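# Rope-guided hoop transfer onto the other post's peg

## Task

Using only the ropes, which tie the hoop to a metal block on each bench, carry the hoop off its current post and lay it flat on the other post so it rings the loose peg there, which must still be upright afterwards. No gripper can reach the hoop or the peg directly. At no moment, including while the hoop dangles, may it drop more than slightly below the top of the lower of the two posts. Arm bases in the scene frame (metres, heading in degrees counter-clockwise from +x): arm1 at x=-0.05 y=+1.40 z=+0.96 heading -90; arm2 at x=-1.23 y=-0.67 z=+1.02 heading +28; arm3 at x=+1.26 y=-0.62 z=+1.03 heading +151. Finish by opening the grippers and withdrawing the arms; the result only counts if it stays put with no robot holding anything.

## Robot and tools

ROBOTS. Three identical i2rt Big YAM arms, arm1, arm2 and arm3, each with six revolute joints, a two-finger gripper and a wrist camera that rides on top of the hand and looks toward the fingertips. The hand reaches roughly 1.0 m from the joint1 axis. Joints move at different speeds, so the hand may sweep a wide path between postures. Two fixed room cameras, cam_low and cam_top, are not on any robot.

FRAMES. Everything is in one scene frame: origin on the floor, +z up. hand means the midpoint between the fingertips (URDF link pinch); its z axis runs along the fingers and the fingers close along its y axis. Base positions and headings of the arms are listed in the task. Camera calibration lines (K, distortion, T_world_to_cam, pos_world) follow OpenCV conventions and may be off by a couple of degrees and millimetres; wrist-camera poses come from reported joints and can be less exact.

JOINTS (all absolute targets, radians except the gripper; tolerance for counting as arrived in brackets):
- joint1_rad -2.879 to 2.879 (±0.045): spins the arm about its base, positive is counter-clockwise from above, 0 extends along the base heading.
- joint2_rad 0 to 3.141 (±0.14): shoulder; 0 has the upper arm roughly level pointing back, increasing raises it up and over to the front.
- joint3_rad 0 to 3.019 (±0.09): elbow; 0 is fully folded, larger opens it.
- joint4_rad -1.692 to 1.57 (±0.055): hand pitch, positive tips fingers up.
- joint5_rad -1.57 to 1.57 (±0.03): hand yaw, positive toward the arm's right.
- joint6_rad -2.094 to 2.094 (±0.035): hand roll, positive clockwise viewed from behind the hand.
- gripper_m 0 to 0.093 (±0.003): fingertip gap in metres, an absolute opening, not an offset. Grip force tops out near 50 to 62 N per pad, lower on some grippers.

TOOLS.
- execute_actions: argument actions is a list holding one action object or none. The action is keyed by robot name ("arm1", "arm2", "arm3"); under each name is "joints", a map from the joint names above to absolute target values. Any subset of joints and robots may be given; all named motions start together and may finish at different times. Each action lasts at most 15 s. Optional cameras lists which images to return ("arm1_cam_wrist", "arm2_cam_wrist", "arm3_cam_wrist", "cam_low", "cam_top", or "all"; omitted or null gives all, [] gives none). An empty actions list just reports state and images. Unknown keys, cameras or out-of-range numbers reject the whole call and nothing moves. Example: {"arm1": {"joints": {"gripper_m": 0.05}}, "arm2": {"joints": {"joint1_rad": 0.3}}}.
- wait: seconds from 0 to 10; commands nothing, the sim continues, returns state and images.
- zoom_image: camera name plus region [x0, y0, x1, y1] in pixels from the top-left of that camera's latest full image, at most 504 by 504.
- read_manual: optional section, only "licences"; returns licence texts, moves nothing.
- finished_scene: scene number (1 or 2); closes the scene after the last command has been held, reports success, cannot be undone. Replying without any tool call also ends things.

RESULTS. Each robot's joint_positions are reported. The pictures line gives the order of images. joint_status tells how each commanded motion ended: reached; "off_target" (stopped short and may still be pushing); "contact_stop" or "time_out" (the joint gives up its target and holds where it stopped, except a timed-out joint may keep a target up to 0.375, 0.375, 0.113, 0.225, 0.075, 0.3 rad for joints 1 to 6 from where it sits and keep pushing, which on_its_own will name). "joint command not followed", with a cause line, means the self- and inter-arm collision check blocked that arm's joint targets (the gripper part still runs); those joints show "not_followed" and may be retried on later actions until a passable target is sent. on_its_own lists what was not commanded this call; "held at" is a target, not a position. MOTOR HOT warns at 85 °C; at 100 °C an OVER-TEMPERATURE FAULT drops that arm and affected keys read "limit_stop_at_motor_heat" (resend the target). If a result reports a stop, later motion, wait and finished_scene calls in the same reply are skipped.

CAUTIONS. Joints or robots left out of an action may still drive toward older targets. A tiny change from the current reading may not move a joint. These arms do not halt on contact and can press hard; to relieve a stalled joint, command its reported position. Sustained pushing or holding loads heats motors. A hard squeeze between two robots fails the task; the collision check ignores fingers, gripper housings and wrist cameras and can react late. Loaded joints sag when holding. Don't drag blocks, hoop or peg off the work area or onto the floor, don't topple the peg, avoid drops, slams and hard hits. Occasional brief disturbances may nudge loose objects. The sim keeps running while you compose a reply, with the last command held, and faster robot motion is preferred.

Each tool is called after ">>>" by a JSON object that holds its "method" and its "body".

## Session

>>> {"method": "execute_actions", "body": {"actions": [{"arm1":{"joints":{"joint1_rad":0.0,"joint2_rad":1.87,"joint3_rad":1.80,"joint4_rad":-1.50,"joint5_rad":0,"joint6_rad":0,"gripper_m":0.09}},"arm2":{"joints":{"joint1_rad":0,"joint2_rad":1.87,"joint3_rad":1.80,"joint4_rad":-1.50,"joint5_rad":0,"joint6_rad":0,"gripper_m":0.09}},"arm3":{"joints":{"joint1_rad":0,"joint2_rad":1.87,"joint3_rad":1.80,"joint4_rad":-1.50,"joint5_rad":0,"joint6_rad":0,"gripper_m":0.09}}}]}}

Scene clock: 1.93 s.
arm1.joint_positions: joint1_rad=-0.009 joint2_rad=+1.881 joint3_rad=+1.769 joint4_rad=-1.490 joint5_rad=+0.003 joint6_rad=-0.009 gripper_m=+0.090
arm1.joint_status: all done
arm1.hand: x=-0.0532 y=+0.8268 z=+1.1371 quat_wxyz=(+0.018, -0.704, -0.710, -0.009) (m; scene frame)
arm2.joint_positions: joint1_rad=-0.002 joint2_rad=+1.879 joint3_rad=+1.772 joint4_rad=-1.489 joint5_rad=-0.002 joint6_rad=-0.008 gripper_m=+0.090
arm2.joint_status: all done
arm2.hand: x=-0.7227 y=-0.4036 z=+1.2074 quat_wxyz=(+0.013, +0.242, -0.970, +0.002) (m; scene frame)
arm3.joint_positions: joint1_rad=+0.003 joint2_rad=+1.854 joint3_rad=+1.789 joint4_rad=-1.485 joint5_rad=+0.000 joint6_rad=+0.012 gripper_m=+0.090
arm3.joint_status: all done
arm3.hand: x=+0.7539 y=-0.3412 z=+1.2347 quat_wxyz=(-0.003, +0.966, -0.256, -0.011) (m; scene frame)
pictures: arm1_cam_wrist, arm2_cam_wrist, arm3_cam_wrist, cam_low, cam_top
camera_calibration (this result's frames):
arm1_cam_wrist: T_world_to_cam=[[-0.999805, -0.0127864, 0.0150232, -0.0567738], [-0.000693711, 0.78384, 0.620963, -1.35033], [-0.0197157, 0.620832, -0.783696, 0.502336], [0, 0, 0, 1]] pos_world=[-0.0477956, 0.745847, 1.23303]
arm2_cam_wrist: T_world_to_cam=[[0.461543, -0.887084, 0.00774669, -0.0347156], [-0.703214, -0.360526, 0.61279, -1.38697], [-0.540803, -0.288277, -0.790208, 0.57134], [0, 0, 0, 1]] pos_world=[-0.65033, -0.36613, 1.30167]
arm3_cam_wrist: T_world_to_cam=[[0.475636, 0.879626, -0.00526688, -0.0539103], [0.73676, -0.395099, 0.548709, -1.36439], [0.480578, -0.264866, -0.835997, 0.699984], [0, 0, 0, 1]] pos_world=[0.694477, -0.306248, 1.33356]
Images, in order (width x height): arm1_cam_wrist 504x504, arm2_cam_wrist 504x504, arm3_cam_wrist 504x504, cam_low 504x504, cam_top 504x504.

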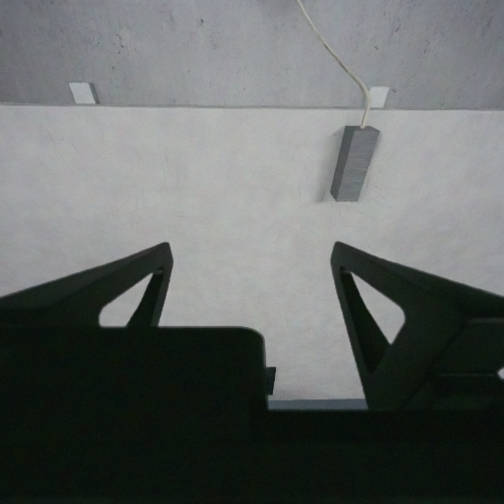

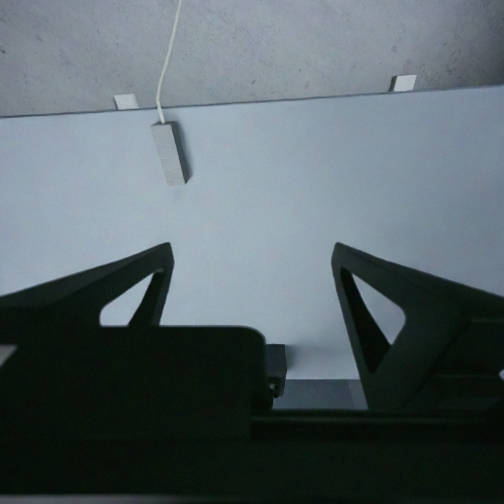

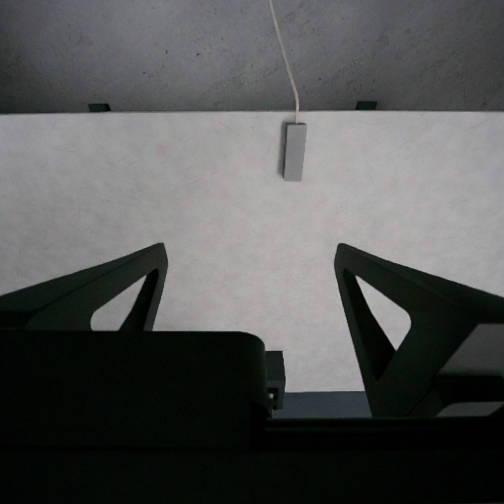

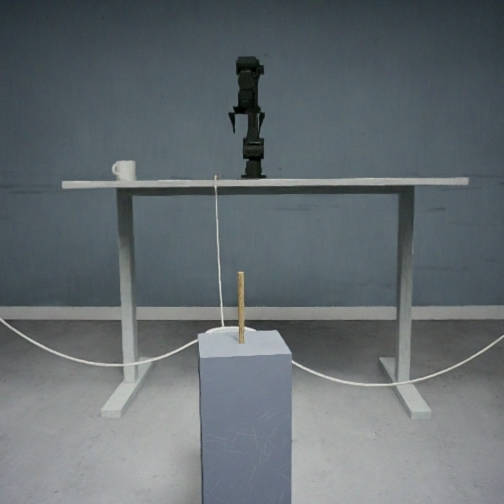

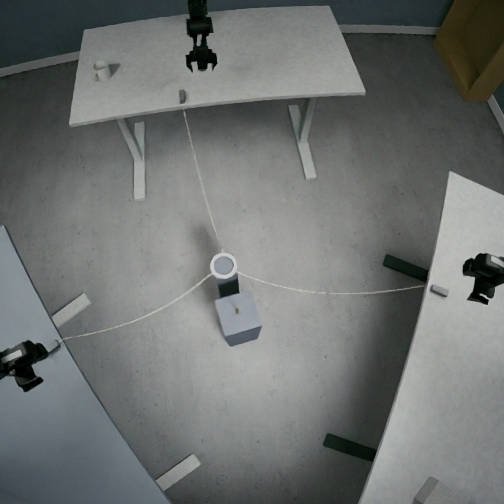

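>>> {"method": "execute_actions", "body": {"actions": [{"arm1":{"joints":{"joint1_rad":-0.205,"joint2_rad":2.0,"joint3_rad":1.60,"joint4_rad":-1.14,"joint6_rad":-0.2}},"arm2":{"joints":{"joint1_rad":0.18,"joint2_rad":2.10,"joint3_rad":1.575,"joint4_rad":-1.05,"joint6_rad":0.14}},"arm3":{"joints":{"joint1_rad":-0.097,"joint2_rad":2.115,"joint3_rad":1.542,"joint4_rad":-1.005,"joint6_rad":-0.11}}}]}}

>>> {"method": "zoom_image", "body": {"camera": "cam_top", "region": [160, 230, 300, 370]}}

>>> {"method": "zoom_image", "body": {"camera": "cam_low", "region": [170, 250, 320, 400]}}

Scene clock: 4.13 s.
arm1.joint_positions: joint1_rad=-0.205 joint2_rad=+2.023 joint3_rad=+1.571 joint4_rad=-1.151 joint5_rad=+0.001 joint6_rad=-0.191 gripper_m=+0.090
arm1.joint_status: all done
arm1.hand: x=-0.1689 y=+0.8292 z=+0.9852 quat_wxyz=(+0.016, -0.709, -0.705, -0.012) (m; scene frame)
arm2.joint_positions: joint1_rad=+0.179 joint2_rad=+2.096 joint3_rad=+1.550 joint4_rad=-1.061 joint5_rad=-0.004 joint6_rad=+0.132 gripper_m=+0.090
arm2.joint_status: all done
arm2.hand: x=-0.7687 y=-0.3080 z=+1.0031 quat_wxyz=(+0.017, +0.262, -0.965, +0.006) (m; scene frame)
arm3.joint_positions: joint1_rad=-0.102 joint2_rad=+2.132 joint3_rad=+1.521 joint4_rad=-1.020 joint5_rad=+0.000 joint6_rad=-0.098 gripper_m=+0.090
arm3.joint_status: all done
arm3.hand: x=+0.7855 y=-0.2895 z=+0.9807 quat_wxyz=(+0.010, +0.967, -0.254, +0.027) (m; scene frame)
pictures: arm1_cam_wrist, arm2_cam_wrist, arm3_cam_wrist, cam_low, cam_top
camera_calibration (this result's frames):
arm1_cam_wrist: T_world_to_cam=[[-0.999966, 0.00304385, 0.00771277, -0.176004], [0.00717801, 0.783414, 0.621459, -1.25681], [-0.00415067, 0.621493, -0.783409, 0.381289], [0, 0, 0, 1]] pos_world=[-0.165394, 0.748174, 1.08112]
arm2_cam_wrist: T_world_to_cam=[[0.497771, -0.867235, 0.011272, 0.103408], [-0.683252, -0.384097, 0.620996, -1.2598], [-0.53422, -0.316815, -0.783733, 0.402349], [0, 0, 0, 1]] pos_world=[-0.697293, -0.266738, 1.0965]
arm3_cam_wrist: T_world_to_cam=[[0.471485, 0.881783, -0.0126644, -0.104576], [0.699849, -0.36539, 0.61376, -1.25406], [0.536576, -0.298241, -0.789391, 0.386685], [0, 0, 0, 1]] pos_world=[0.719475, -0.250683, 1.07361]
Images, in order (width x height): arm1_cam_wrist 504x504, arm2_cam_wrist 504x504, arm3_cam_wrist 504x504, cam_low 504x504, cam_top 504x504.

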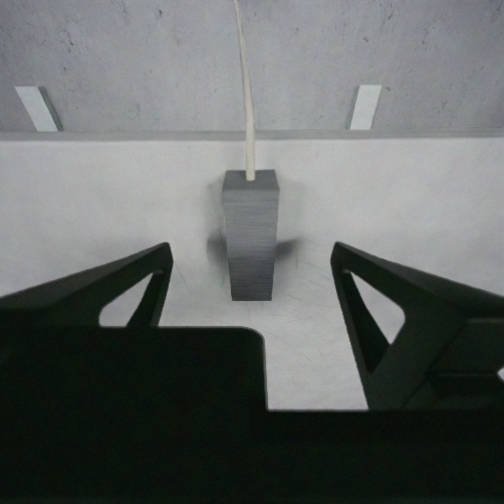

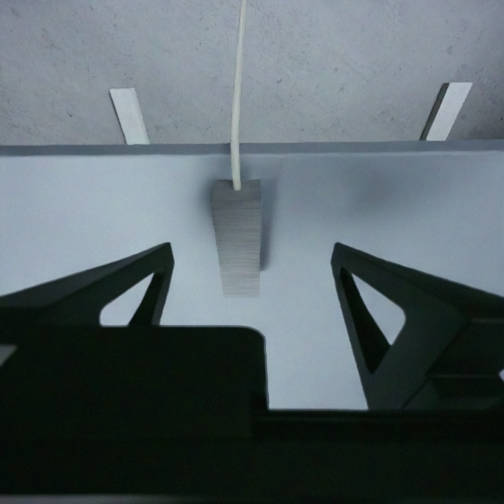

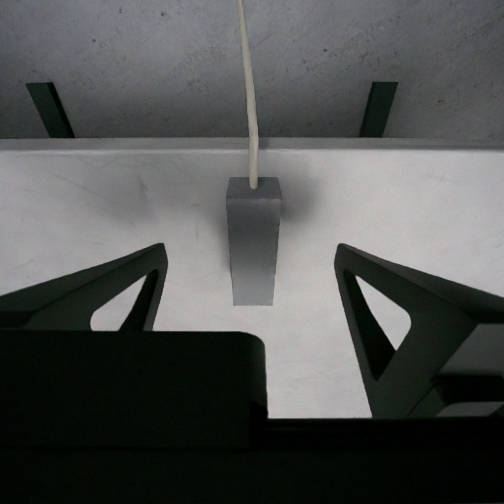

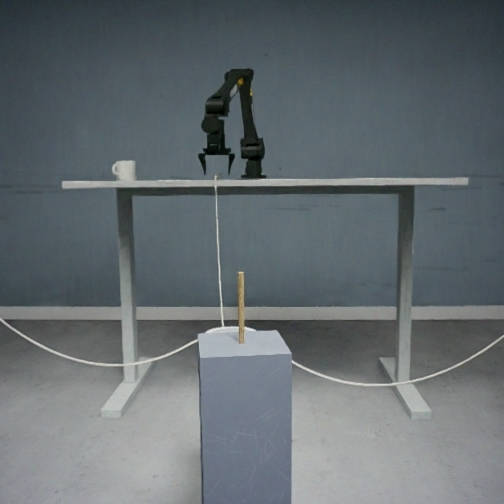

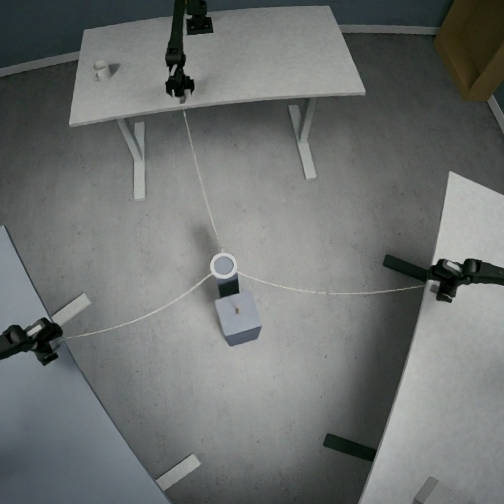

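Region (160, 230, 300, 370) of cam_top's 504x504 image, scaled by 3.600, with more detail than that image has.

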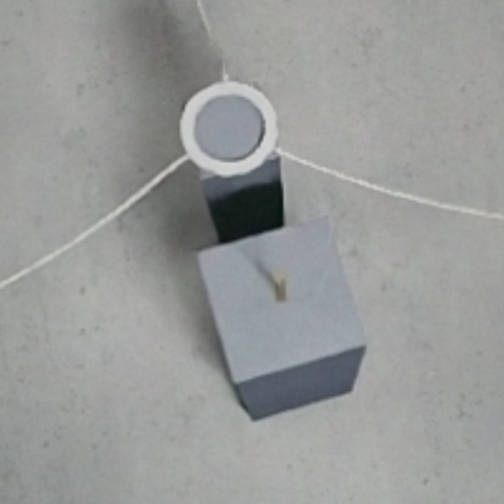

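Region (170, 250, 320, 400) of cam_low's 504x504 image, scaled by 3.360, with more detail than that image has.

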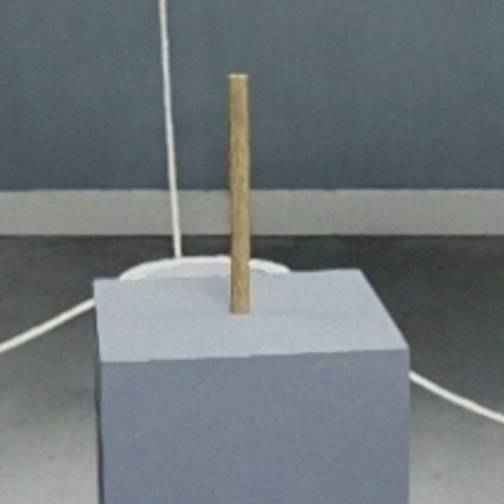

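>>> {"method": "execute_actions", "body": {"actions": [{"arm1":{"joints":{"joint2_rad":2.063}},"arm2":{"joints":{"joint2_rad":2.155}},"arm3":{"joints":{"joint2_rad":2.18}}}], "cameras": []}}

>>> {"method": "execute_actions", "body": {"actions": [{"arm1":{"joints":{"gripper_m":0.0}},"arm2":{"joints":{"gripper_m":0.0}},"arm3":{"joints":{"gripper_m":0.0}}}], "cameras": ["arm1_cam_wrist","arm2_cam_wrist","arm3_cam_wrist"]}}

Scene clock: 5.27 s.
arm1.joint_positions: joint1_rad=-0.206 joint2_rad=+2.059 joint3_rad=+1.571 joint4_rad=-1.148 joint5_rad=+0.000 joint6_rad=-0.192 gripper_m=+0.090
arm1.joint_status: all done
arm1.hand: x=-0.1684 y=+0.8324 z=+0.9650 quat_wxyz=(+0.024, -0.709, -0.705, -0.026) (m; scene frame)
arm2.joint_positions: joint1_rad=+0.179 joint2_rad=+2.144 joint3_rad=+1.550 joint4_rad=-1.061 joint5_rad=-0.004 joint6_rad=+0.132 gripper_m=+0.090
arm2.joint_status: all done
arm2.hand: x=-0.7749 y=-0.3128 z=+0.9761 quat_wxyz=(+0.040, +0.262, -0.964, +0.015) (m; scene frame)
arm3.joint_positions: joint1_rad=-0.102 joint2_rad=+2.153 joint3_rad=+1.521 joint4_rad=-1.020 joint5_rad=+0.000 joint6_rad=-0.098 gripper_m=+0.090
arm3.joint_status: all done
arm3.hand: x=+0.7887 y=-0.2918 z=+0.9690 quat_wxyz=(+0.014, +0.967, -0.253, +0.037) (m; scene frame)
pictures: none
No camera images: the call's "cameras" was empty. Leave "cameras" out to get every camera's image.

Scene clock: 5.97 s.
arm1.joint_positions: joint1_rad=-0.206 joint2_rad=+2.059 joint3_rad=+1.571 joint4_rad=-1.148 joint5_rad=-0.002 joint6_rad=-0.193 gripper_m=+0.025
arm1.joint_status: gripper_m off_target (ended at +0.025, target +0.000)
arm1.hand: x=-0.1682 y=+0.8323 z=+0.9650 quat_wxyz=(+0.024, -0.708, -0.705, -0.026) (m; scene frame)
arm2.joint_positions: joint1_rad=+0.179 joint2_rad=+2.144 joint3_rad=+1.550 joint4_rad=-1.059 joint5_rad=-0.002 joint6_rad=+0.133 gripper_m=+0.025
arm2.joint_status: gripper_m off_target (ended at +0.025, target +0.000)
arm2.hand: x=-0.7744 y=-0.3128 z=+0.9761 quat_wxyz=(+0.038, +0.261, -0.964, +0.015) (m; scene frame)
arm3.joint_positions: joint1_rad=-0.102 joint2_rad=+2.153 joint3_rad=+1.521 joint4_rad=-1.020 joint5_rad=+0.000 joint6_rad=-0.099 gripper_m=+0.025
arm3.joint_status: gripper_m off_target (ended at +0.025, target +0.000)
arm3.hand: x=+0.7887 y=-0.2917 z=+0.9690 quat_wxyz=(+0.013, +0.967, -0.253, +0.037) (m; scene frame)
pictures: arm1_cam_wrist, arm2_cam_wrist, arm3_cam_wrist
camera_calibration (this result's frames):
arm1_cam_wrist: T_world_to_cam=[[-0.999997, 0.00160004, -0.001669, -0.164937], [0.000144319, 0.763653, 0.645627, -1.25472], [0.00230756, 0.645625, -0.763651, 0.325477], [0, 0, 0, 1]] pos_world=[-0.165507, 0.748295, 1.05835]
arm2_cam_wrist: T_world_to_cam=[[0.497714, -0.867126, 0.0193433, 0.0945028], [-0.66089, -0.364707, 0.655906, -1.25942], [-0.561698, -0.339237, -0.754595, 0.319846], [0, 0, 0, 1]] pos_world=[-0.69972, -0.268871, 1.06559]
arm3_cam_wrist: T_world_to_cam=[[0.471027, 0.881995, -0.0148145, -0.101831], [0.689526, -0.357661, 0.629787, -1.255], [0.55017, -0.306862, -0.776626, 0.34956], [0, 0, 0, 1]] pos_world=[0.721004, -0.251785, 1.06035]
Images, in order (width x height): arm1_cam_wrist 504x504, arm2_cam_wrist 504x504, arm3_cam_wrist 504x504.

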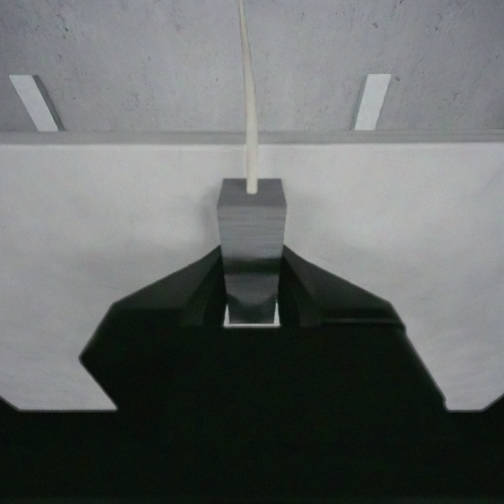

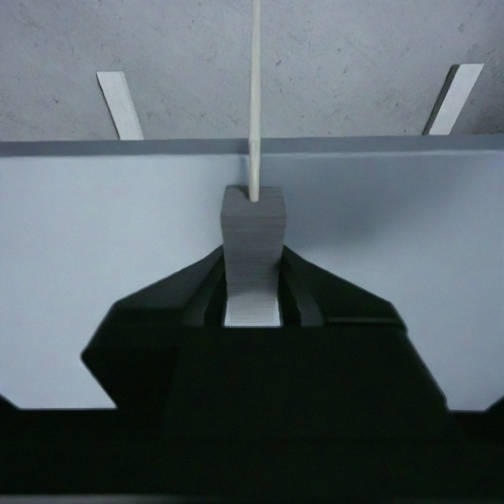

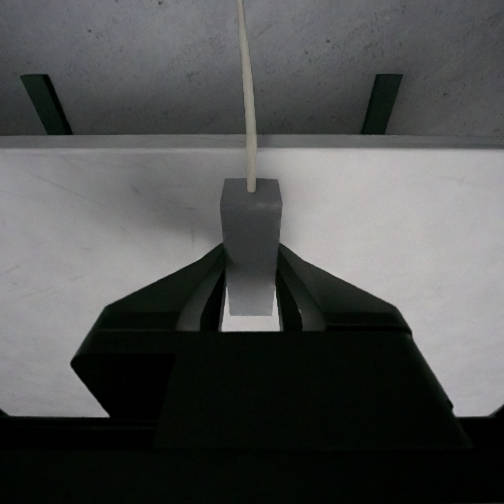

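>>> {"method": "execute_actions", "body": {"actions": [{"arm1":{"joints":{"joint1_rad":-0.30,"joint2_rad":1.52,"joint3_rad":1.51,"joint4_rad":-1.545,"joint6_rad":-0.38}},"arm2":{"joints":{"joint1_rad":0.172,"joint2_rad":1.965,"joint3_rad":1.705,"joint4_rad":-1.27}},"arm3":{"joints":{"joint1_rad":-0.08,"joint2_rad":2.055,"joint3_rad":2.05,"joint4_rad":-1.505}}}], "cameras": ["cam_low","cam_top"]}}

Scene clock: 8.87 s.
arm1.joint_positions: joint1_rad=-0.308 joint2_rad=+1.534 joint3_rad=+1.480 joint4_rad=-1.539 joint5_rad=+0.000 joint6_rad=-0.371 gripper_m=+0.025
arm1.joint_status: all done
arm1.hand: x=-0.1853 y=+0.9687 z=+1.2025 quat_wxyz=(+0.011, -0.681, -0.732, -0.009) (m; scene frame)
arm2.joint_positions: joint1_rad=+0.179 joint2_rad=+1.963 joint3_rad=+1.683 joint4_rad=-1.259 joint5_rad=-0.002 joint6_rad=+0.133 gripper_m=+0.025
arm2.joint_status: all done
arm2.hand: x=-0.7556 y=-0.2980 z=+1.1267 quat_wxyz=(-0.014, +0.262, -0.965, -0.007) (m; scene frame)
arm3.joint_positions: joint1_rad=-0.085 joint2_rad=+2.045 joint3_rad=+2.006 joint4_rad=-1.491 joint5_rad=+0.000 joint6_rad=-0.099 gripper_m=+0.025
arm3.joint_status: all done
arm3.hand: x=+0.7242 y=-0.2600 z=+1.2061 quat_wxyz=(-0.008, +0.969, -0.245, -0.020) (m; scene frame)
pictures: cam_low, cam_top
Images, in order (width x height): cam_low 504x504, cam_top 504x504.

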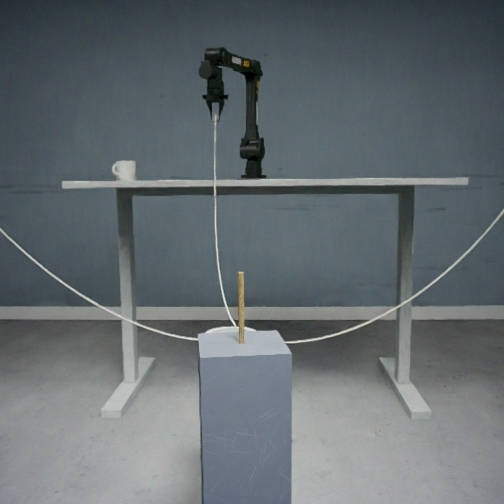

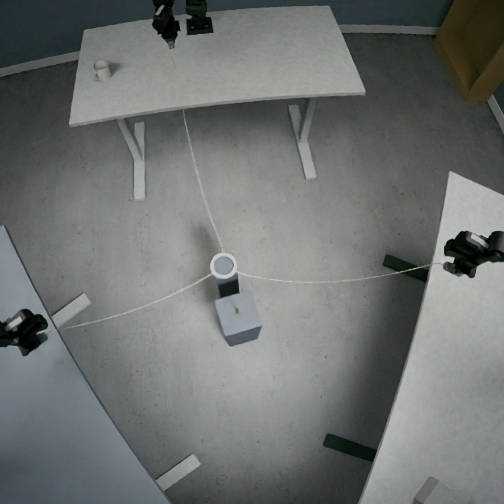

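>>> {"method": "execute_actions", "body": {"actions": [{"arm1":{"joints":{"joint2_rad":1.42}},"arm2":{"joints":{"joint1_rad":0.195,"joint2_rad":1.85,"joint3_rad":1.55,"joint4_rad":-1.25}},"arm3":{"joints":{"joint1_rad":-0.105,"joint2_rad":1.895,"joint3_rad":1.79,"joint4_rad":-1.445}}}], "cameras": ["cam_low","cam_top"]}}

Scene clock: 10.53 s.
arm1.joint_positions: joint1_rad=-0.308 joint2_rad=+1.423 joint3_rad=+1.480 joint4_rad=-1.539 joint5_rad=+0.000 joint6_rad=-0.371 gripper_m=+0.025
arm1.joint_status: all done
arm1.hand: x=-0.1802 y=+0.9831 z=+1.2496 quat_wxyz=(-0.013, -0.680, -0.732, +0.041) (m; scene frame)
arm2.joint_positions: joint1_rad=+0.184 joint2_rad=+1.868 joint3_rad=+1.547 joint4_rad=-1.254 joint5_rad=-0.002 joint6_rad=+0.133 gripper_m=+0.025
arm2.joint_status: all done
arm2.hand: x=-0.7929 y=-0.3238 z=+1.1297 quat_wxyz=(+0.002, +0.264, -0.965, +0.000) (m; scene frame)
arm3.joint_positions: joint1_rad=-0.100 joint2_rad=+1.914 joint3_rad=+1.798 joint4_rad=-1.457 joint5_rad=+0.000 joint6_rad=-0.099 gripper_m=+0.025
arm3.joint_status: all done
arm3.hand: x=+0.7746 y=-0.2835 z=+1.2046 quat_wxyz=(+0.000, +0.968, -0.252, +0.000) (m; scene frame)
pictures: cam_low, cam_top
Images, in order (width x height): cam_low 504x504, cam_top 504x504.

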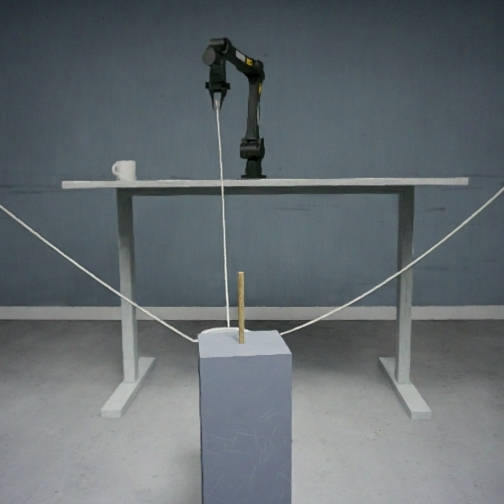

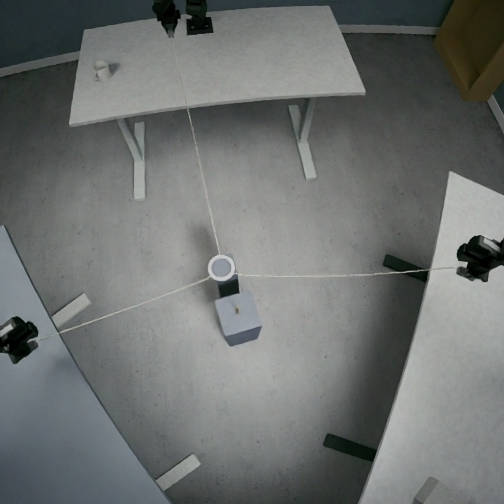

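>>> {"method": "execute_actions", "body": {"actions": [{"arm1":{"joints":{"joint2_rad":1.36}},"arm3":{"joints":{"joint2_rad":1.83}}}], "cameras": ["cam_low","cam_top"]}}

Scene clock: 11.67 s.
arm1.joint_positions: joint1_rad=-0.308 joint2_rad=+1.383 joint3_rad=+1.480 joint4_rad=-1.539 joint5_rad=+0.000 joint6_rad=-0.371 gripper_m=+0.025
arm1.joint_status: all done
arm1.hand: x=-0.1781 y=+0.9894 z=+1.2659 quat_wxyz=(-0.021, -0.679, -0.731, +0.059) (m; scene frame)
arm2.joint_positions: joint1_rad=+0.184 joint2_rad=+1.868 joint3_rad=+1.547 joint4_rad=-1.254 joint5_rad=-0.002 joint6_rad=+0.133 gripper_m=+0.025
arm2.joint_status: not commanded
arm2.hand: x=-0.7929 y=-0.3238 z=+1.1297 quat_wxyz=(+0.002, +0.264, -0.965, +0.000) (m; scene frame)
arm3.joint_positions: joint1_rad=-0.100 joint2_rad=+1.857 joint3_rad=+1.794 joint4_rad=-1.457 joint5_rad=+0.000 joint6_rad=-0.099 gripper_m=+0.025
arm3.joint_status: all done
arm3.hand: x=+0.7783 y=-0.2860 z=+1.2353 quat_wxyz=(-0.009, +0.967, -0.252, -0.025) (m; scene frame)
pictures: cam_low, cam_top
Images, in order (width x height): cam_low 504x504, cam_top 504x504.

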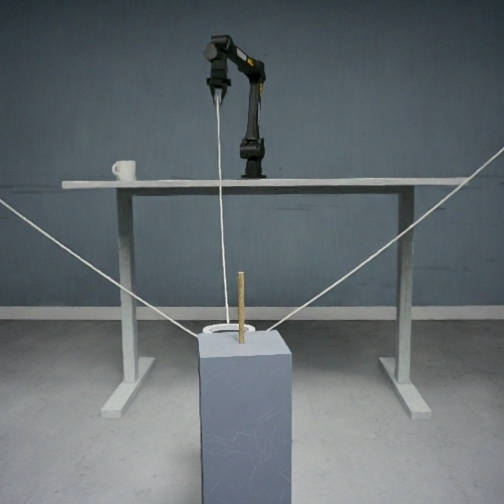

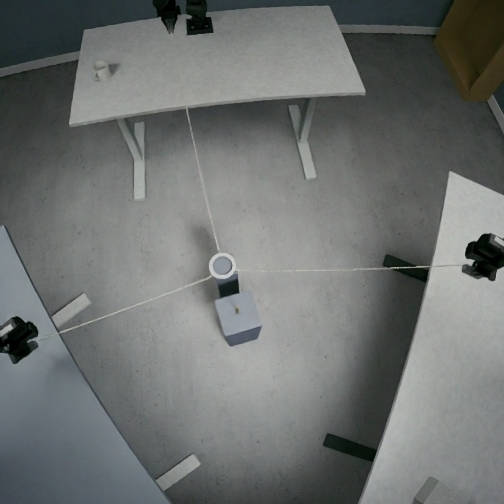

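>>> {"method": "execute_actions", "body": {"actions": [{"arm1":{"joints":{"joint2_rad":1.272,"joint3_rad":1.835,"joint4_rad":-1.66}},"arm2":{"joints":{"joint1_rad":0.05,"joint2_rad":1.51,"joint3_rad":1.66,"joint4_rad":-1.66,"joint6_rad":0.0}},"arm3":{"joints":{"joint1_rad":-0.011,"joint2_rad":1.41,"joint3_rad":1.72,"joint4_rad":-1.66,"joint6_rad":-0.03}}}], "cameras": ["cam_low","cam_top"]}}

Scene clock: 14.57 s.
arm1.joint_positions: joint1_rad=-0.308 joint2_rad=+1.283 joint3_rad=+1.792 joint4_rad=-1.654 joint5_rad=+0.000 joint6_rad=-0.373 gripper_m=+0.025
arm1.joint_status: all done
arm1.hand: x=-0.1718 y=+1.0026 z=+1.4323 quat_wxyz=(-0.085, -0.665, -0.717, +0.191) (m; scene frame)
arm2.joint_positions: joint1_rad=+0.044 joint2_rad=+1.527 joint3_rad=+1.639 joint4_rad=-1.651 joint5_rad=+0.000 joint6_rad=+0.007 gripper_m=+0.025
arm2.joint_status: all done
arm2.hand: x=-0.8337 y=-0.4385 z=+1.3319 quat_wxyz=(-0.015, +0.257, -0.966, -0.004) (m; scene frame)
arm3.joint_positions: joint1_rad=-0.005 joint2_rad=+1.421 joint3_rad=+1.706 joint4_rad=-1.649 joint5_rad=+0.000 joint6_rad=-0.043 gripper_m=+0.025
arm3.joint_status: all done
arm3.hand: x=+0.8691 y=-0.4014 z=+1.4117 quat_wxyz=(-0.029, +0.967, -0.232, -0.100) (m; scene frame)
pictures: cam_low, cam_top
Images, in order (width x height): cam_low 504x504, cam_top 504x504.

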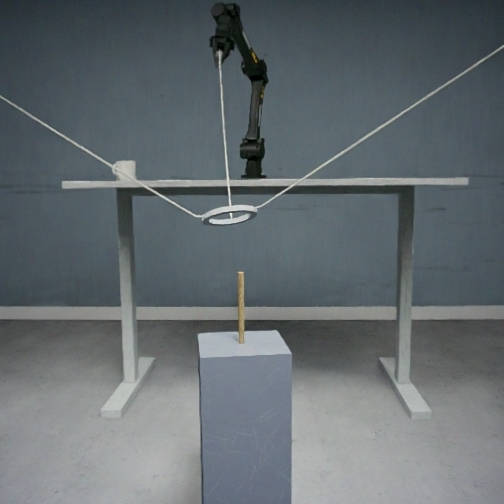

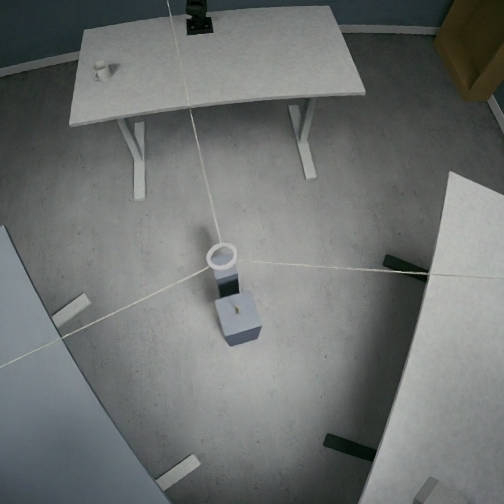

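>>> {"method": "execute_actions", "body": {"actions": [{"arm1":{"joints":{"joint1_rad":-0.06,"joint2_rad":1.77,"joint3_rad":2.51,"joint6_rad":-0.1}},"arm2":{"joints":{"joint1_rad":-0.446,"joint2_rad":1.452,"joint3_rad":1.48,"joint6_rad":-0.49}},"arm3":{"joints":{"joint1_rad":0.60,"joint2_rad":1.18,"joint3_rad":1.29,"joint6_rad":0.57}}}], "cameras": ["cam_low","cam_top"]}}

>>> {"method": "zoom_image", "body": {"camera": "cam_top", "region": [180, 250, 290, 360]}}

Scene clock: 17.60 s.
arm1.joint_positions: joint1_rad=-0.051 joint2_rad=+1.798 joint3_rad=+2.451 joint4_rad=-1.661 joint5_rad=-0.001 joint6_rad=-0.110 gripper_m=+0.025
arm1.joint_status: all done
arm1.hand: x=-0.0746 y=+0.7914 z=+1.4635 quat_wxyz=(-0.175, -0.655, -0.704, +0.212) (m; scene frame)
arm2.joint_positions: joint1_rad=-0.453 joint2_rad=+1.465 joint3_rad=+1.471 joint4_rad=-1.651 joint5_rad=+0.000 joint6_rad=-0.483 gripper_m=+0.025
arm2.joint_status: all done
arm2.hand: x=-0.8193 y=-0.6574 z=+1.2948 quat_wxyz=(+0.036, +0.254, -0.967, -0.008) (m; scene frame)
arm3.joint_positions: joint1_rad=+0.597 joint2_rad=+1.182 joint3_rad=+1.290 joint4_rad=-1.649 joint5_rad=+0.000 joint6_rad=+0.558 gripper_m=+0.025
arm3.joint_status: all done
arm3.hand: x=+0.9334 y=-0.6511 z=+1.3315 quat_wxyz=(+0.004, +0.972, -0.233, -0.015) (m; scene frame)
pictures: cam_low, cam_top
Images, in order (width x height): cam_low 504x504, cam_top 504x504.

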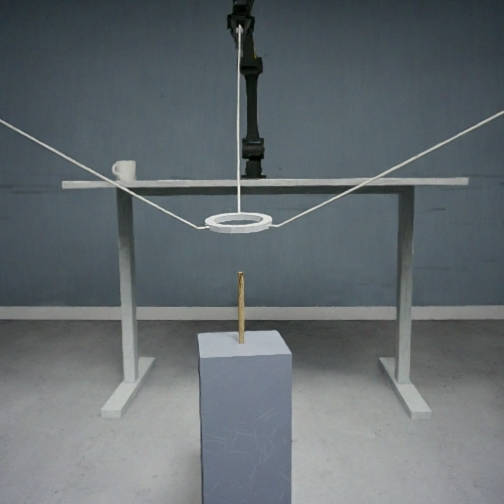

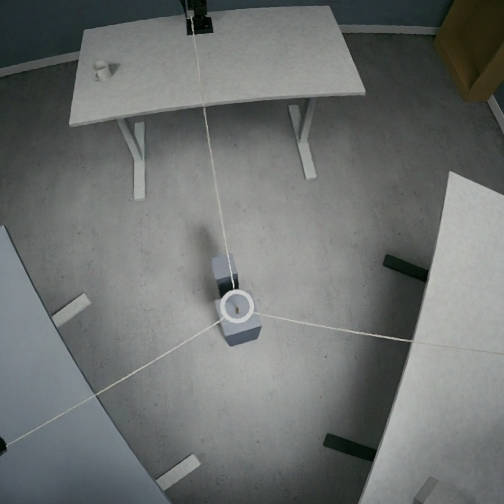

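Region (180, 250, 290, 360) of cam_top's 504x504 image, scaled by 4.582, with more detail than that image has.

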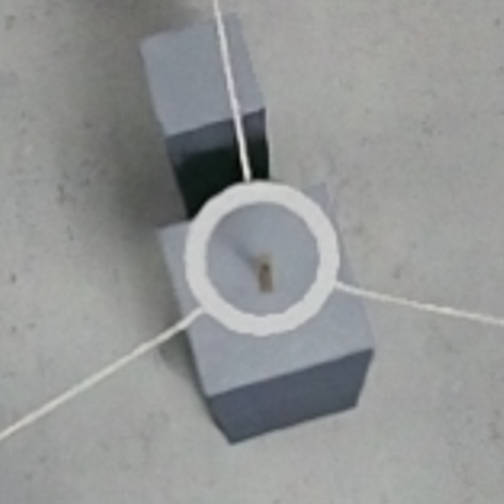

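>>> {"method": "execute_actions", "body": {"actions": [{"arm1":{"joints":{"joint3_rad":2.375}},"arm2":{"joints":{"joint1_rad":-0.368,"joint2_rad":1.548,"joint3_rad":1.56,"joint6_rad":-0.4}},"arm3":{"joints":{"joint1_rad":0.483,"joint2_rad":1.26,"joint3_rad":1.39,"joint6_rad":0.45}}}], "cameras": ["cam_low","cam_top"]}}

>>> {"method": "zoom_image", "body": {"camera": "cam_top", "region": [180, 250, 290, 360]}}

Scene clock: 19.47 s.
arm1.joint_positions: joint1_rad=-0.051 joint2_rad=+1.800 joint3_rad=+2.351 joint4_rad=-1.661 joint5_rad=-0.001 joint6_rad=-0.110 gripper_m=+0.025
arm1.joint_status: all done
arm1.hand: x=-0.0751 y=+0.7908 z=+1.4188 quat_wxyz=(-0.143, -0.664, -0.713, +0.174) (m; scene frame)
arm2.joint_positions: joint1_rad=-0.359 joint2_rad=+1.563 joint3_rad=+1.509 joint4_rad=-1.651 joint5_rad=+0.000 joint6_rad=-0.408 gripper_m=+0.025
arm2.joint_status: all done
arm2.hand: x=-0.8001 y=-0.6162 z=+1.2690 quat_wxyz=(+0.066, +0.262, -0.963, -0.009) (m; scene frame)
arm3.joint_positions: joint1_rad=+0.475 joint2_rad=+1.267 joint3_rad=+1.314 joint4_rad=-1.649 joint5_rad=+0.000 joint6_rad=+0.462 gripper_m=+0.025
arm3.joint_status: all done
arm3.hand: x=+0.9132 y=-0.6104 z=+1.3136 quat_wxyz=(-0.004, +0.969, -0.245, +0.015) (m; scene frame)
pictures: cam_low, cam_top
Images, in order (width x height): cam_low 504x504, cam_top 504x504.

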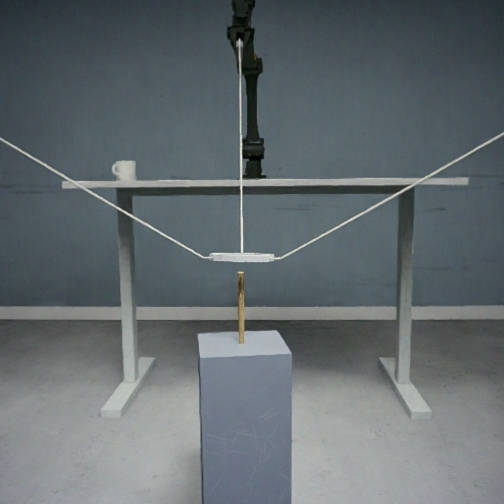

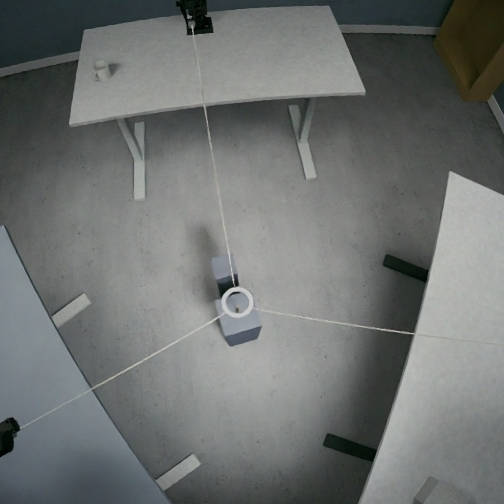

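Region (180, 250, 290, 360) of cam_top's 504x504 image, scaled by 4.582, with more detail than that image has.

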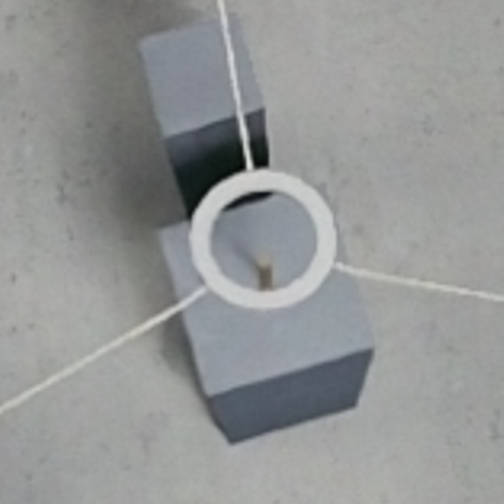

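>>> {"method": "execute_actions", "body": {"actions": [{"arm1":{"joints":{"joint2_rad":1.865,"joint3_rad":2.325}},"arm2":{"joints":{"joint2_rad":1.737,"joint3_rad":1.472}},"arm3":{"joints":{"joint2_rad":1.475,"joint3_rad":1.24}}}], "cameras": ["cam_low","cam_top"]}}

>>> {"method": "zoom_image", "body": {"camera": "cam_top", "region": [180, 250, 290, 360]}}

Scene clock: 21.27 s.
arm1.joint_positions: joint1_rad=-0.051 joint2_rad=+1.907 joint3_rad=+2.295 joint4_rad=-1.661 joint5_rad=-0.001 joint6_rad=-0.110 gripper_m=+0.025
arm1.joint_status: all done
arm1.hand: x=-0.0772 y=+0.7634 z=+1.3300 quat_wxyz=(-0.091, -0.675, -0.724, +0.114) (m; scene frame)
arm2.joint_positions: joint1_rad=-0.359 joint2_rad=+1.755 joint3_rad=+1.454 joint4_rad=-1.651 joint5_rad=+0.000 joint6_rad=-0.407 gripper_m=+0.025
arm2.joint_status: all done
arm2.hand: x=-0.8042 y=-0.6168 z=+1.1722 quat_wxyz=(+0.188, +0.258, -0.947, -0.027) (m; scene frame)
arm3.joint_positions: joint1_rad=+0.475 joint2_rad=+1.501 joint3_rad=+1.234 joint4_rad=-1.649 joint5_rad=+0.000 joint6_rad=+0.460 gripper_m=+0.025
arm3.joint_status: all done
arm3.hand: x=+0.9117 y=-0.6102 z=+1.2104 quat_wxyz=(-0.037, +0.955, -0.241, +0.167) (m; scene frame)
pictures: cam_low, cam_top
Images, in order (width x height): cam_low 504x504, cam_top 504x504.

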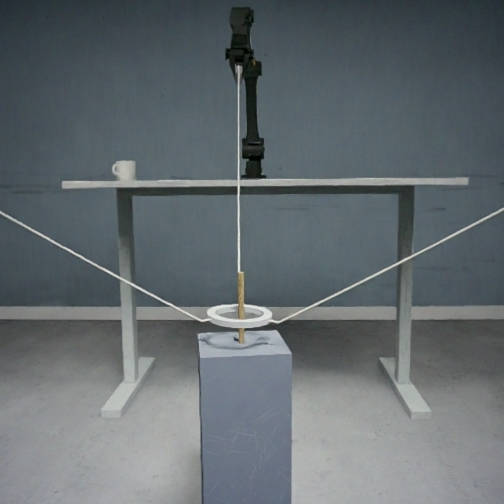

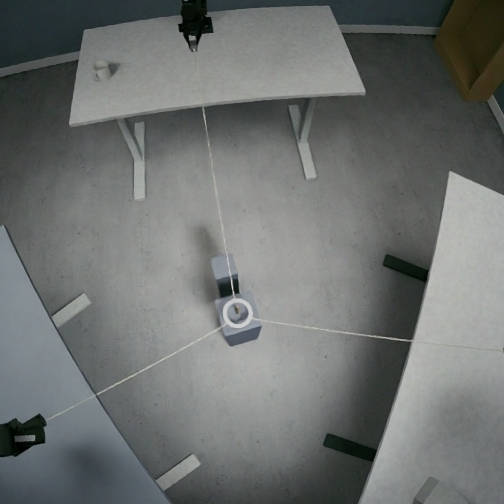

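Region (180, 250, 290, 360) of cam_top's 504x504 image, scaled by 4.582, with more detail than that image has.

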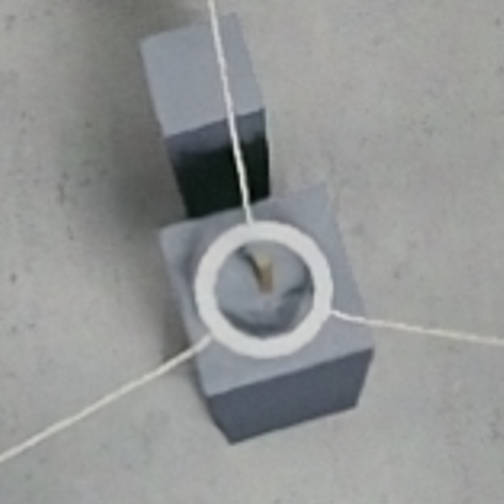

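>>> {"method": "execute_actions", "body": {"actions": [{"arm1":{"joints":{"joint2_rad":1.95}},"arm2":{"joints":{"joint4_rad":-1.44}},"arm3":{"joints":{"joint4_rad":-1.44}}}], "cameras": ["cam_low","cam_top"]}}

>>> {"method": "zoom_image", "body": {"camera": "cam_top", "region": [180, 250, 290, 360]}}

Scene clock: 22.60 s.
arm1.joint_positions: joint1_rad=-0.051 joint2_rad=+1.977 joint3_rad=+2.295 joint4_rad=-1.661 joint5_rad=-0.001 joint6_rad=-0.109 gripper_m=+0.025
arm1.joint_status: all done
arm1.hand: x=-0.0784 y=+0.7483 z=+1.2867 quat_wxyz=(-0.068, -0.678, -0.727, +0.087) (m; scene frame)
arm2.joint_positions: joint1_rad=-0.359 joint2_rad=+1.755 joint3_rad=+1.454 joint4_rad=-1.448 joint5_rad=+0.000 joint6_rad=-0.407 gripper_m=+0.025
arm2.joint_status: all done
arm2.hand: x=-0.7567 y=-0.6108 z=+1.1583 quat_wxyz=(+0.089, +0.262, -0.961, -0.013) (m; scene frame)
arm3.joint_positions: joint1_rad=+0.475 joint2_rad=+1.501 joint3_rad=+1.234 joint4_rad=-1.452 joint5_rad=+0.000 joint6_rad=+0.460 gripper_m=+0.025
arm3.joint_status: all done
arm3.hand: x=+0.8647 y=-0.6086 z=+1.1987 quat_wxyz=(-0.016, +0.967, -0.244, +0.071) (m; scene frame)
pictures: cam_low, cam_top
Images, in order (width x height): cam_low 504x504, cam_top 504x504.

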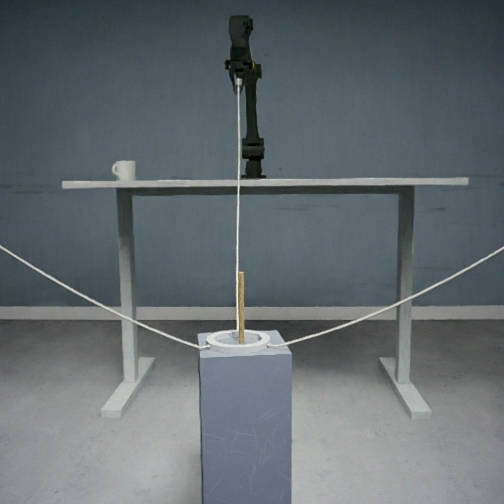

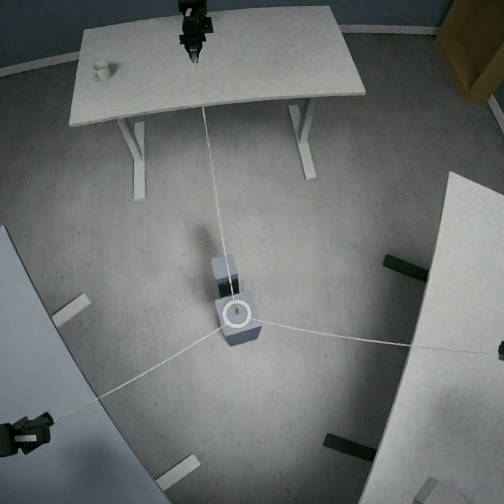

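Region (180, 250, 290, 360) of cam_top's 504x504 image, scaled by 4.582, with more detail than that image has.

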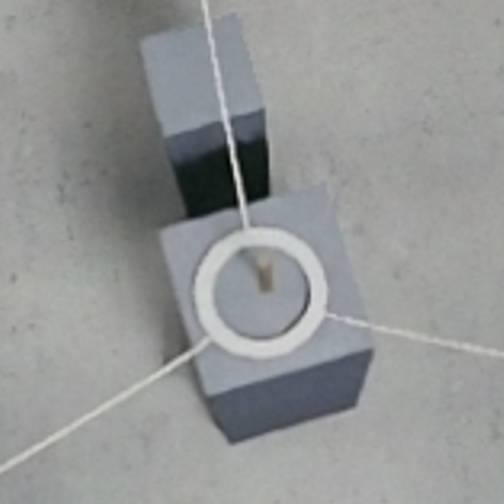

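>>> {"method": "execute_actions", "body": {"actions": [{"arm1":{"joints":{"joint2_rad":2.0,"joint3_rad":1.59,"joint4_rad":-1.145,"joint6_rad":-0.05}},"arm2":{"joints":{"joint1_rad":-0.3,"joint2_rad":2.09,"joint3_rad":1.60,"joint4_rad":-1.05,"joint6_rad":-0.34}},"arm3":{"joints":{"joint1_rad":0.3,"joint2_rad":2.10,"joint3_rad":1.58,"joint4_rad":-1.005,"joint6_rad":0.28}}}], "cameras": ["cam_top"]}}

Scene clock: 24.33 s.
arm1.joint_positions: joint1_rad=-0.051 joint2_rad=+2.036 joint3_rad=+1.567 joint4_rad=-1.155 joint5_rad=-0.001 joint6_rad=-0.060 gripper_m=+0.025
arm1.joint_status: all done
arm1.hand: x=-0.0788 y=+0.8223 z=+0.9759 quat_wxyz=(+0.024, -0.701, -0.713, -0.019) (m; scene frame)
arm2.joint_positions: joint1_rad=-0.297 joint2_rad=+2.106 joint3_rad=+1.576 joint4_rad=-1.061 joint5_rad=+0.000 joint6_rad=-0.348 gripper_m=+0.025
arm2.joint_status: all done
arm2.hand: x=-0.6444 y=-0.5593 z=+1.0061 quat_wxyz=(+0.010, +0.264, -0.964, -0.001) (m; scene frame)
arm3.joint_positions: joint1_rad=+0.295 joint2_rad=+2.126 joint3_rad=+1.541 joint4_rad=-1.019 joint5_rad=+0.000 joint6_rad=+0.292 gripper_m=+0.025
arm3.joint_status: all done
arm3.hand: x=+0.6835 y=-0.4968 z=+0.9898 quat_wxyz=(-0.001, +0.968, -0.250, +0.015) (m; scene frame)
pictures: cam_top
Images, in order (width x height): cam_top 504x504.

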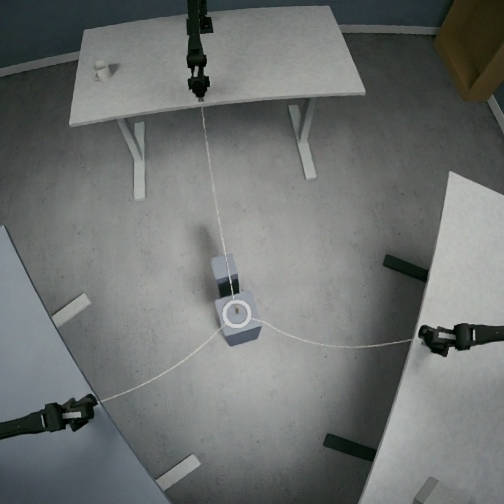

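>>> {"method": "execute_actions", "body": {"actions": [{"arm1":{"joints":{"joint2_rad":2.06}},"arm2":{"joints":{"joint2_rad":2.165}},"arm3":{"joints":{"joint2_rad":2.178}}}], "cameras": []}}

>>> {"method": "execute_actions", "body": {"actions": [{"arm1":{"joints":{"gripper_m":0.08}},"arm2":{"joints":{"gripper_m":0.08}},"arm3":{"joints":{"gripper_m":0.08}}}], "cameras": []}}

>>> {"method": "execute_actions", "body": {"actions": [{"arm1":{"joints":{"joint2_rad":1.75}},"arm2":{"joints":{"joint2_rad":1.85}},"arm3":{"joints":{"joint2_rad":1.85}}}]}}

Scene clock: 25.80 s.
arm1.joint_positions: joint1_rad=-0.051 joint2_rad=+2.056 joint3_rad=+1.567 joint4_rad=-1.152 joint5_rad=-0.001 joint6_rad=-0.059 gripper_m=+0.025
arm1.joint_status: all done
arm1.hand: x=-0.0790 y=+0.8238 z=+0.9648 quat_wxyz=(+0.029, -0.701, -0.712, -0.025) (m; scene frame)
arm2.joint_positions: joint1_rad=-0.297 joint2_rad=+2.158 joint3_rad=+1.576 joint4_rad=-1.058 joint5_rad=+0.000 joint6_rad=-0.346 gripper_m=+0.025
arm2.joint_status: all done
arm2.hand: x=-0.6520 y=-0.5608 z=+0.9766 quat_wxyz=(+0.035, +0.263, -0.964, -0.002) (m; scene frame)
arm3.joint_positions: joint1_rad=+0.295 joint2_rad=+2.162 joint3_rad=+1.541 joint4_rad=-1.018 joint5_rad=+0.000 joint6_rad=+0.291 gripper_m=+0.025
arm3.joint_status: all done
arm3.hand: x=+0.6895 y=-0.4980 z=+0.9697 quat_wxyz=(-0.002, +0.968, -0.250, +0.033) (m; scene frame)
pictures: none
No camera images: the call's "cameras" was empty. Leave "cameras" out to get every camera's image.

Scene clock: 26.50 s.
arm1.joint_positions: joint1_rad=-0.060 joint2_rad=+2.056 joint3_rad=+1.567 joint4_rad=-1.152 joint5_rad=+0.001 joint6_rad=-0.059 gripper_m=+0.080
arm1.joint_status: all done
arm1.hand: x=-0.0844 y=+0.8240 z=+0.9648 quat_wxyz=(+0.030, -0.704, -0.709, -0.024) (m; scene frame)
arm2.joint_positions: joint1_rad=-0.297 joint2_rad=+2.158 joint3_rad=+1.576 joint4_rad=-1.058 joint5_rad=+0.000 joint6_rad=-0.346 gripper_m=+0.080
arm2.joint_status: all done
arm2.hand: x=-0.6520 y=-0.5608 z=+0.9766 quat_wxyz=(+0.035, +0.263, -0.964, -0.002) (m; scene frame)
arm3.joint_positions: joint1_rad=+0.295 joint2_rad=+2.162 joint3_rad=+1.541 joint4_rad=-1.018 joint5_rad=+0.000 joint6_rad=+0.291 gripper_m=+0.080
arm3.joint_status: all done
arm3.hand: x=+0.6895 y=-0.4980 z=+0.9697 quat_wxyz=(-0.002, +0.968, -0.250, +0.033) (m; scene frame)
pictures: none
No camera images: the call's "cameras" was empty. Leave "cameras" out to get every camera's image.

Scene clock: 27.97 s.
arm1.joint_positions: joint1_rad=-0.060 joint2_rad=+1.756 joint3_rad=+1.566 joint4_rad=-1.152 joint5_rad=+0.001 joint6_rad=-0.058 gripper_m=+0.080
arm1.joint_status: all done
arm1.hand: x=-0.0831 y=+0.8123 z=+1.1341 quat_wxyz=(-0.070, -0.700, -0.706, +0.087) (m; scene frame)
arm2.joint_positions: joint1_rad=-0.297 joint2_rad=+1.844 joint3_rad=+1.587 joint4_rad=-1.058 joint5_rad=+0.000 joint6_rad=-0.346 gripper_m=+0.080
arm2.joint_status: all done
arm2.hand: x=-0.6218 y=-0.5549 z=+1.1651 quat_wxyz=(-0.127, +0.261, -0.957, +0.010) (m; scene frame)
arm3.joint_positions: joint1_rad=+0.295 joint2_rad=+1.828 joint3_rad=+1.555 joint4_rad=-1.017 joint5_rad=+0.000 joint6_rad=+0.291 gripper_m=+0.080
arm3.joint_status: all done
arm3.hand: x=+0.6544 y=-0.4906 z=+1.1700 quat_wxyz=(+0.005, +0.959, -0.247, -0.141) (m; scene frame)
pictures: arm1_cam_wrist, arm2_cam_wrist, arm3_cam_wrist, cam_low, cam_top
camera_calibration (this result's frames):
arm1_cam_wrist: T_world_to_cam=[[-0.999581, -0.00816462, 0.0277828, -0.104993], [0.00356976, 0.917368, 0.398025, -1.19247], [-0.0287367, 0.397957, -0.916954, 0.839813], [0, 0, 0, 1]] pos_world=[-0.0765587, 0.758869, 1.24762]
arm2_cam_wrist: T_world_to_cam=[[0.486753, -0.868607, 0.0926996, -0.288222], [-0.823501, -0.420879, 0.380404, -1.18213], [-0.291406, -0.261501, -0.920163, 0.870137], [0, 0, 0, 1]] pos_world=[-0.579632, -0.520345, 1.27707]
arm3_cam_wrist: T_world_to_cam=[[0.4518, 0.888658, -0.0785139, 0.23027], [0.854618, -0.40588, 0.323866, -1.13391], [0.255939, -0.213422, -0.94284, 0.951393], [0, 0, 0, 1]] pos_world=[0.62153, -0.461816, 1.28233]
Images, in order (width x height): arm1_cam_wrist 504x504, arm2_cam_wrist 504x504, arm3_cam_wrist 504x504, cam_low 504x504, cam_top 504x504.

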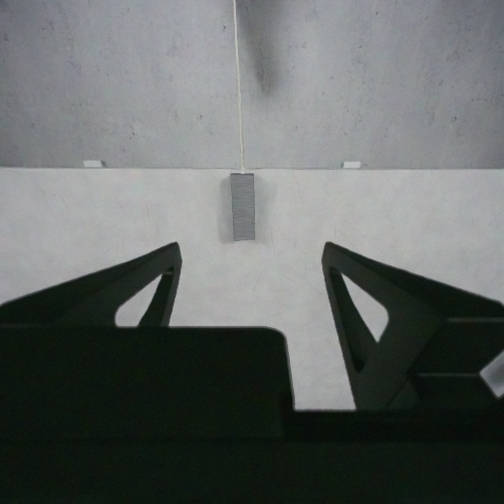

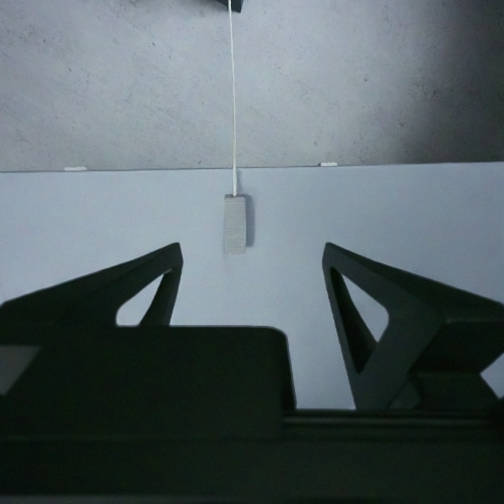

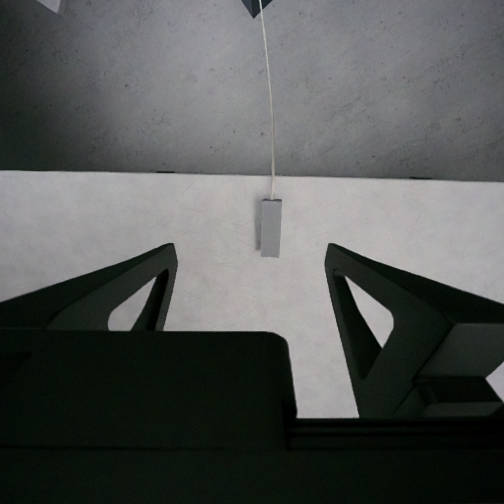

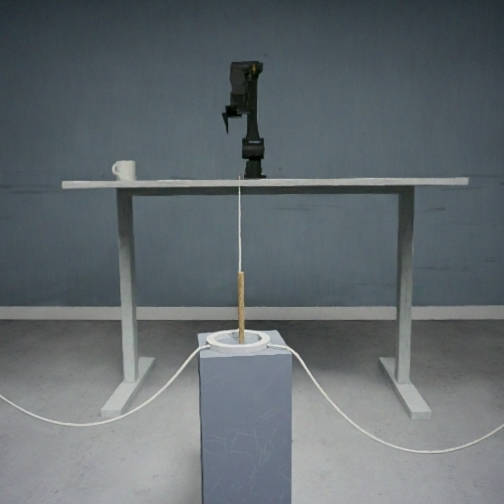

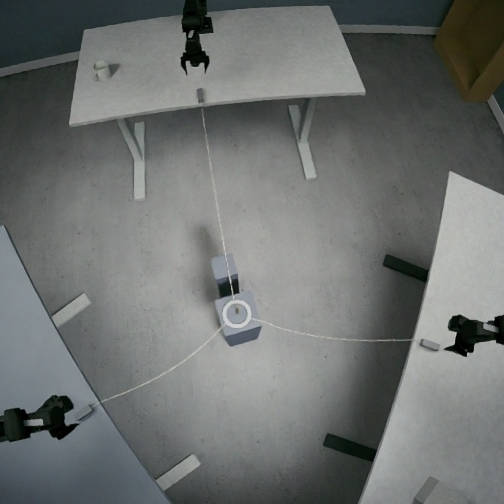

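>>> {"method": "finished_scene", "body": {"scene": 2}}

The scene is finished: the task was done.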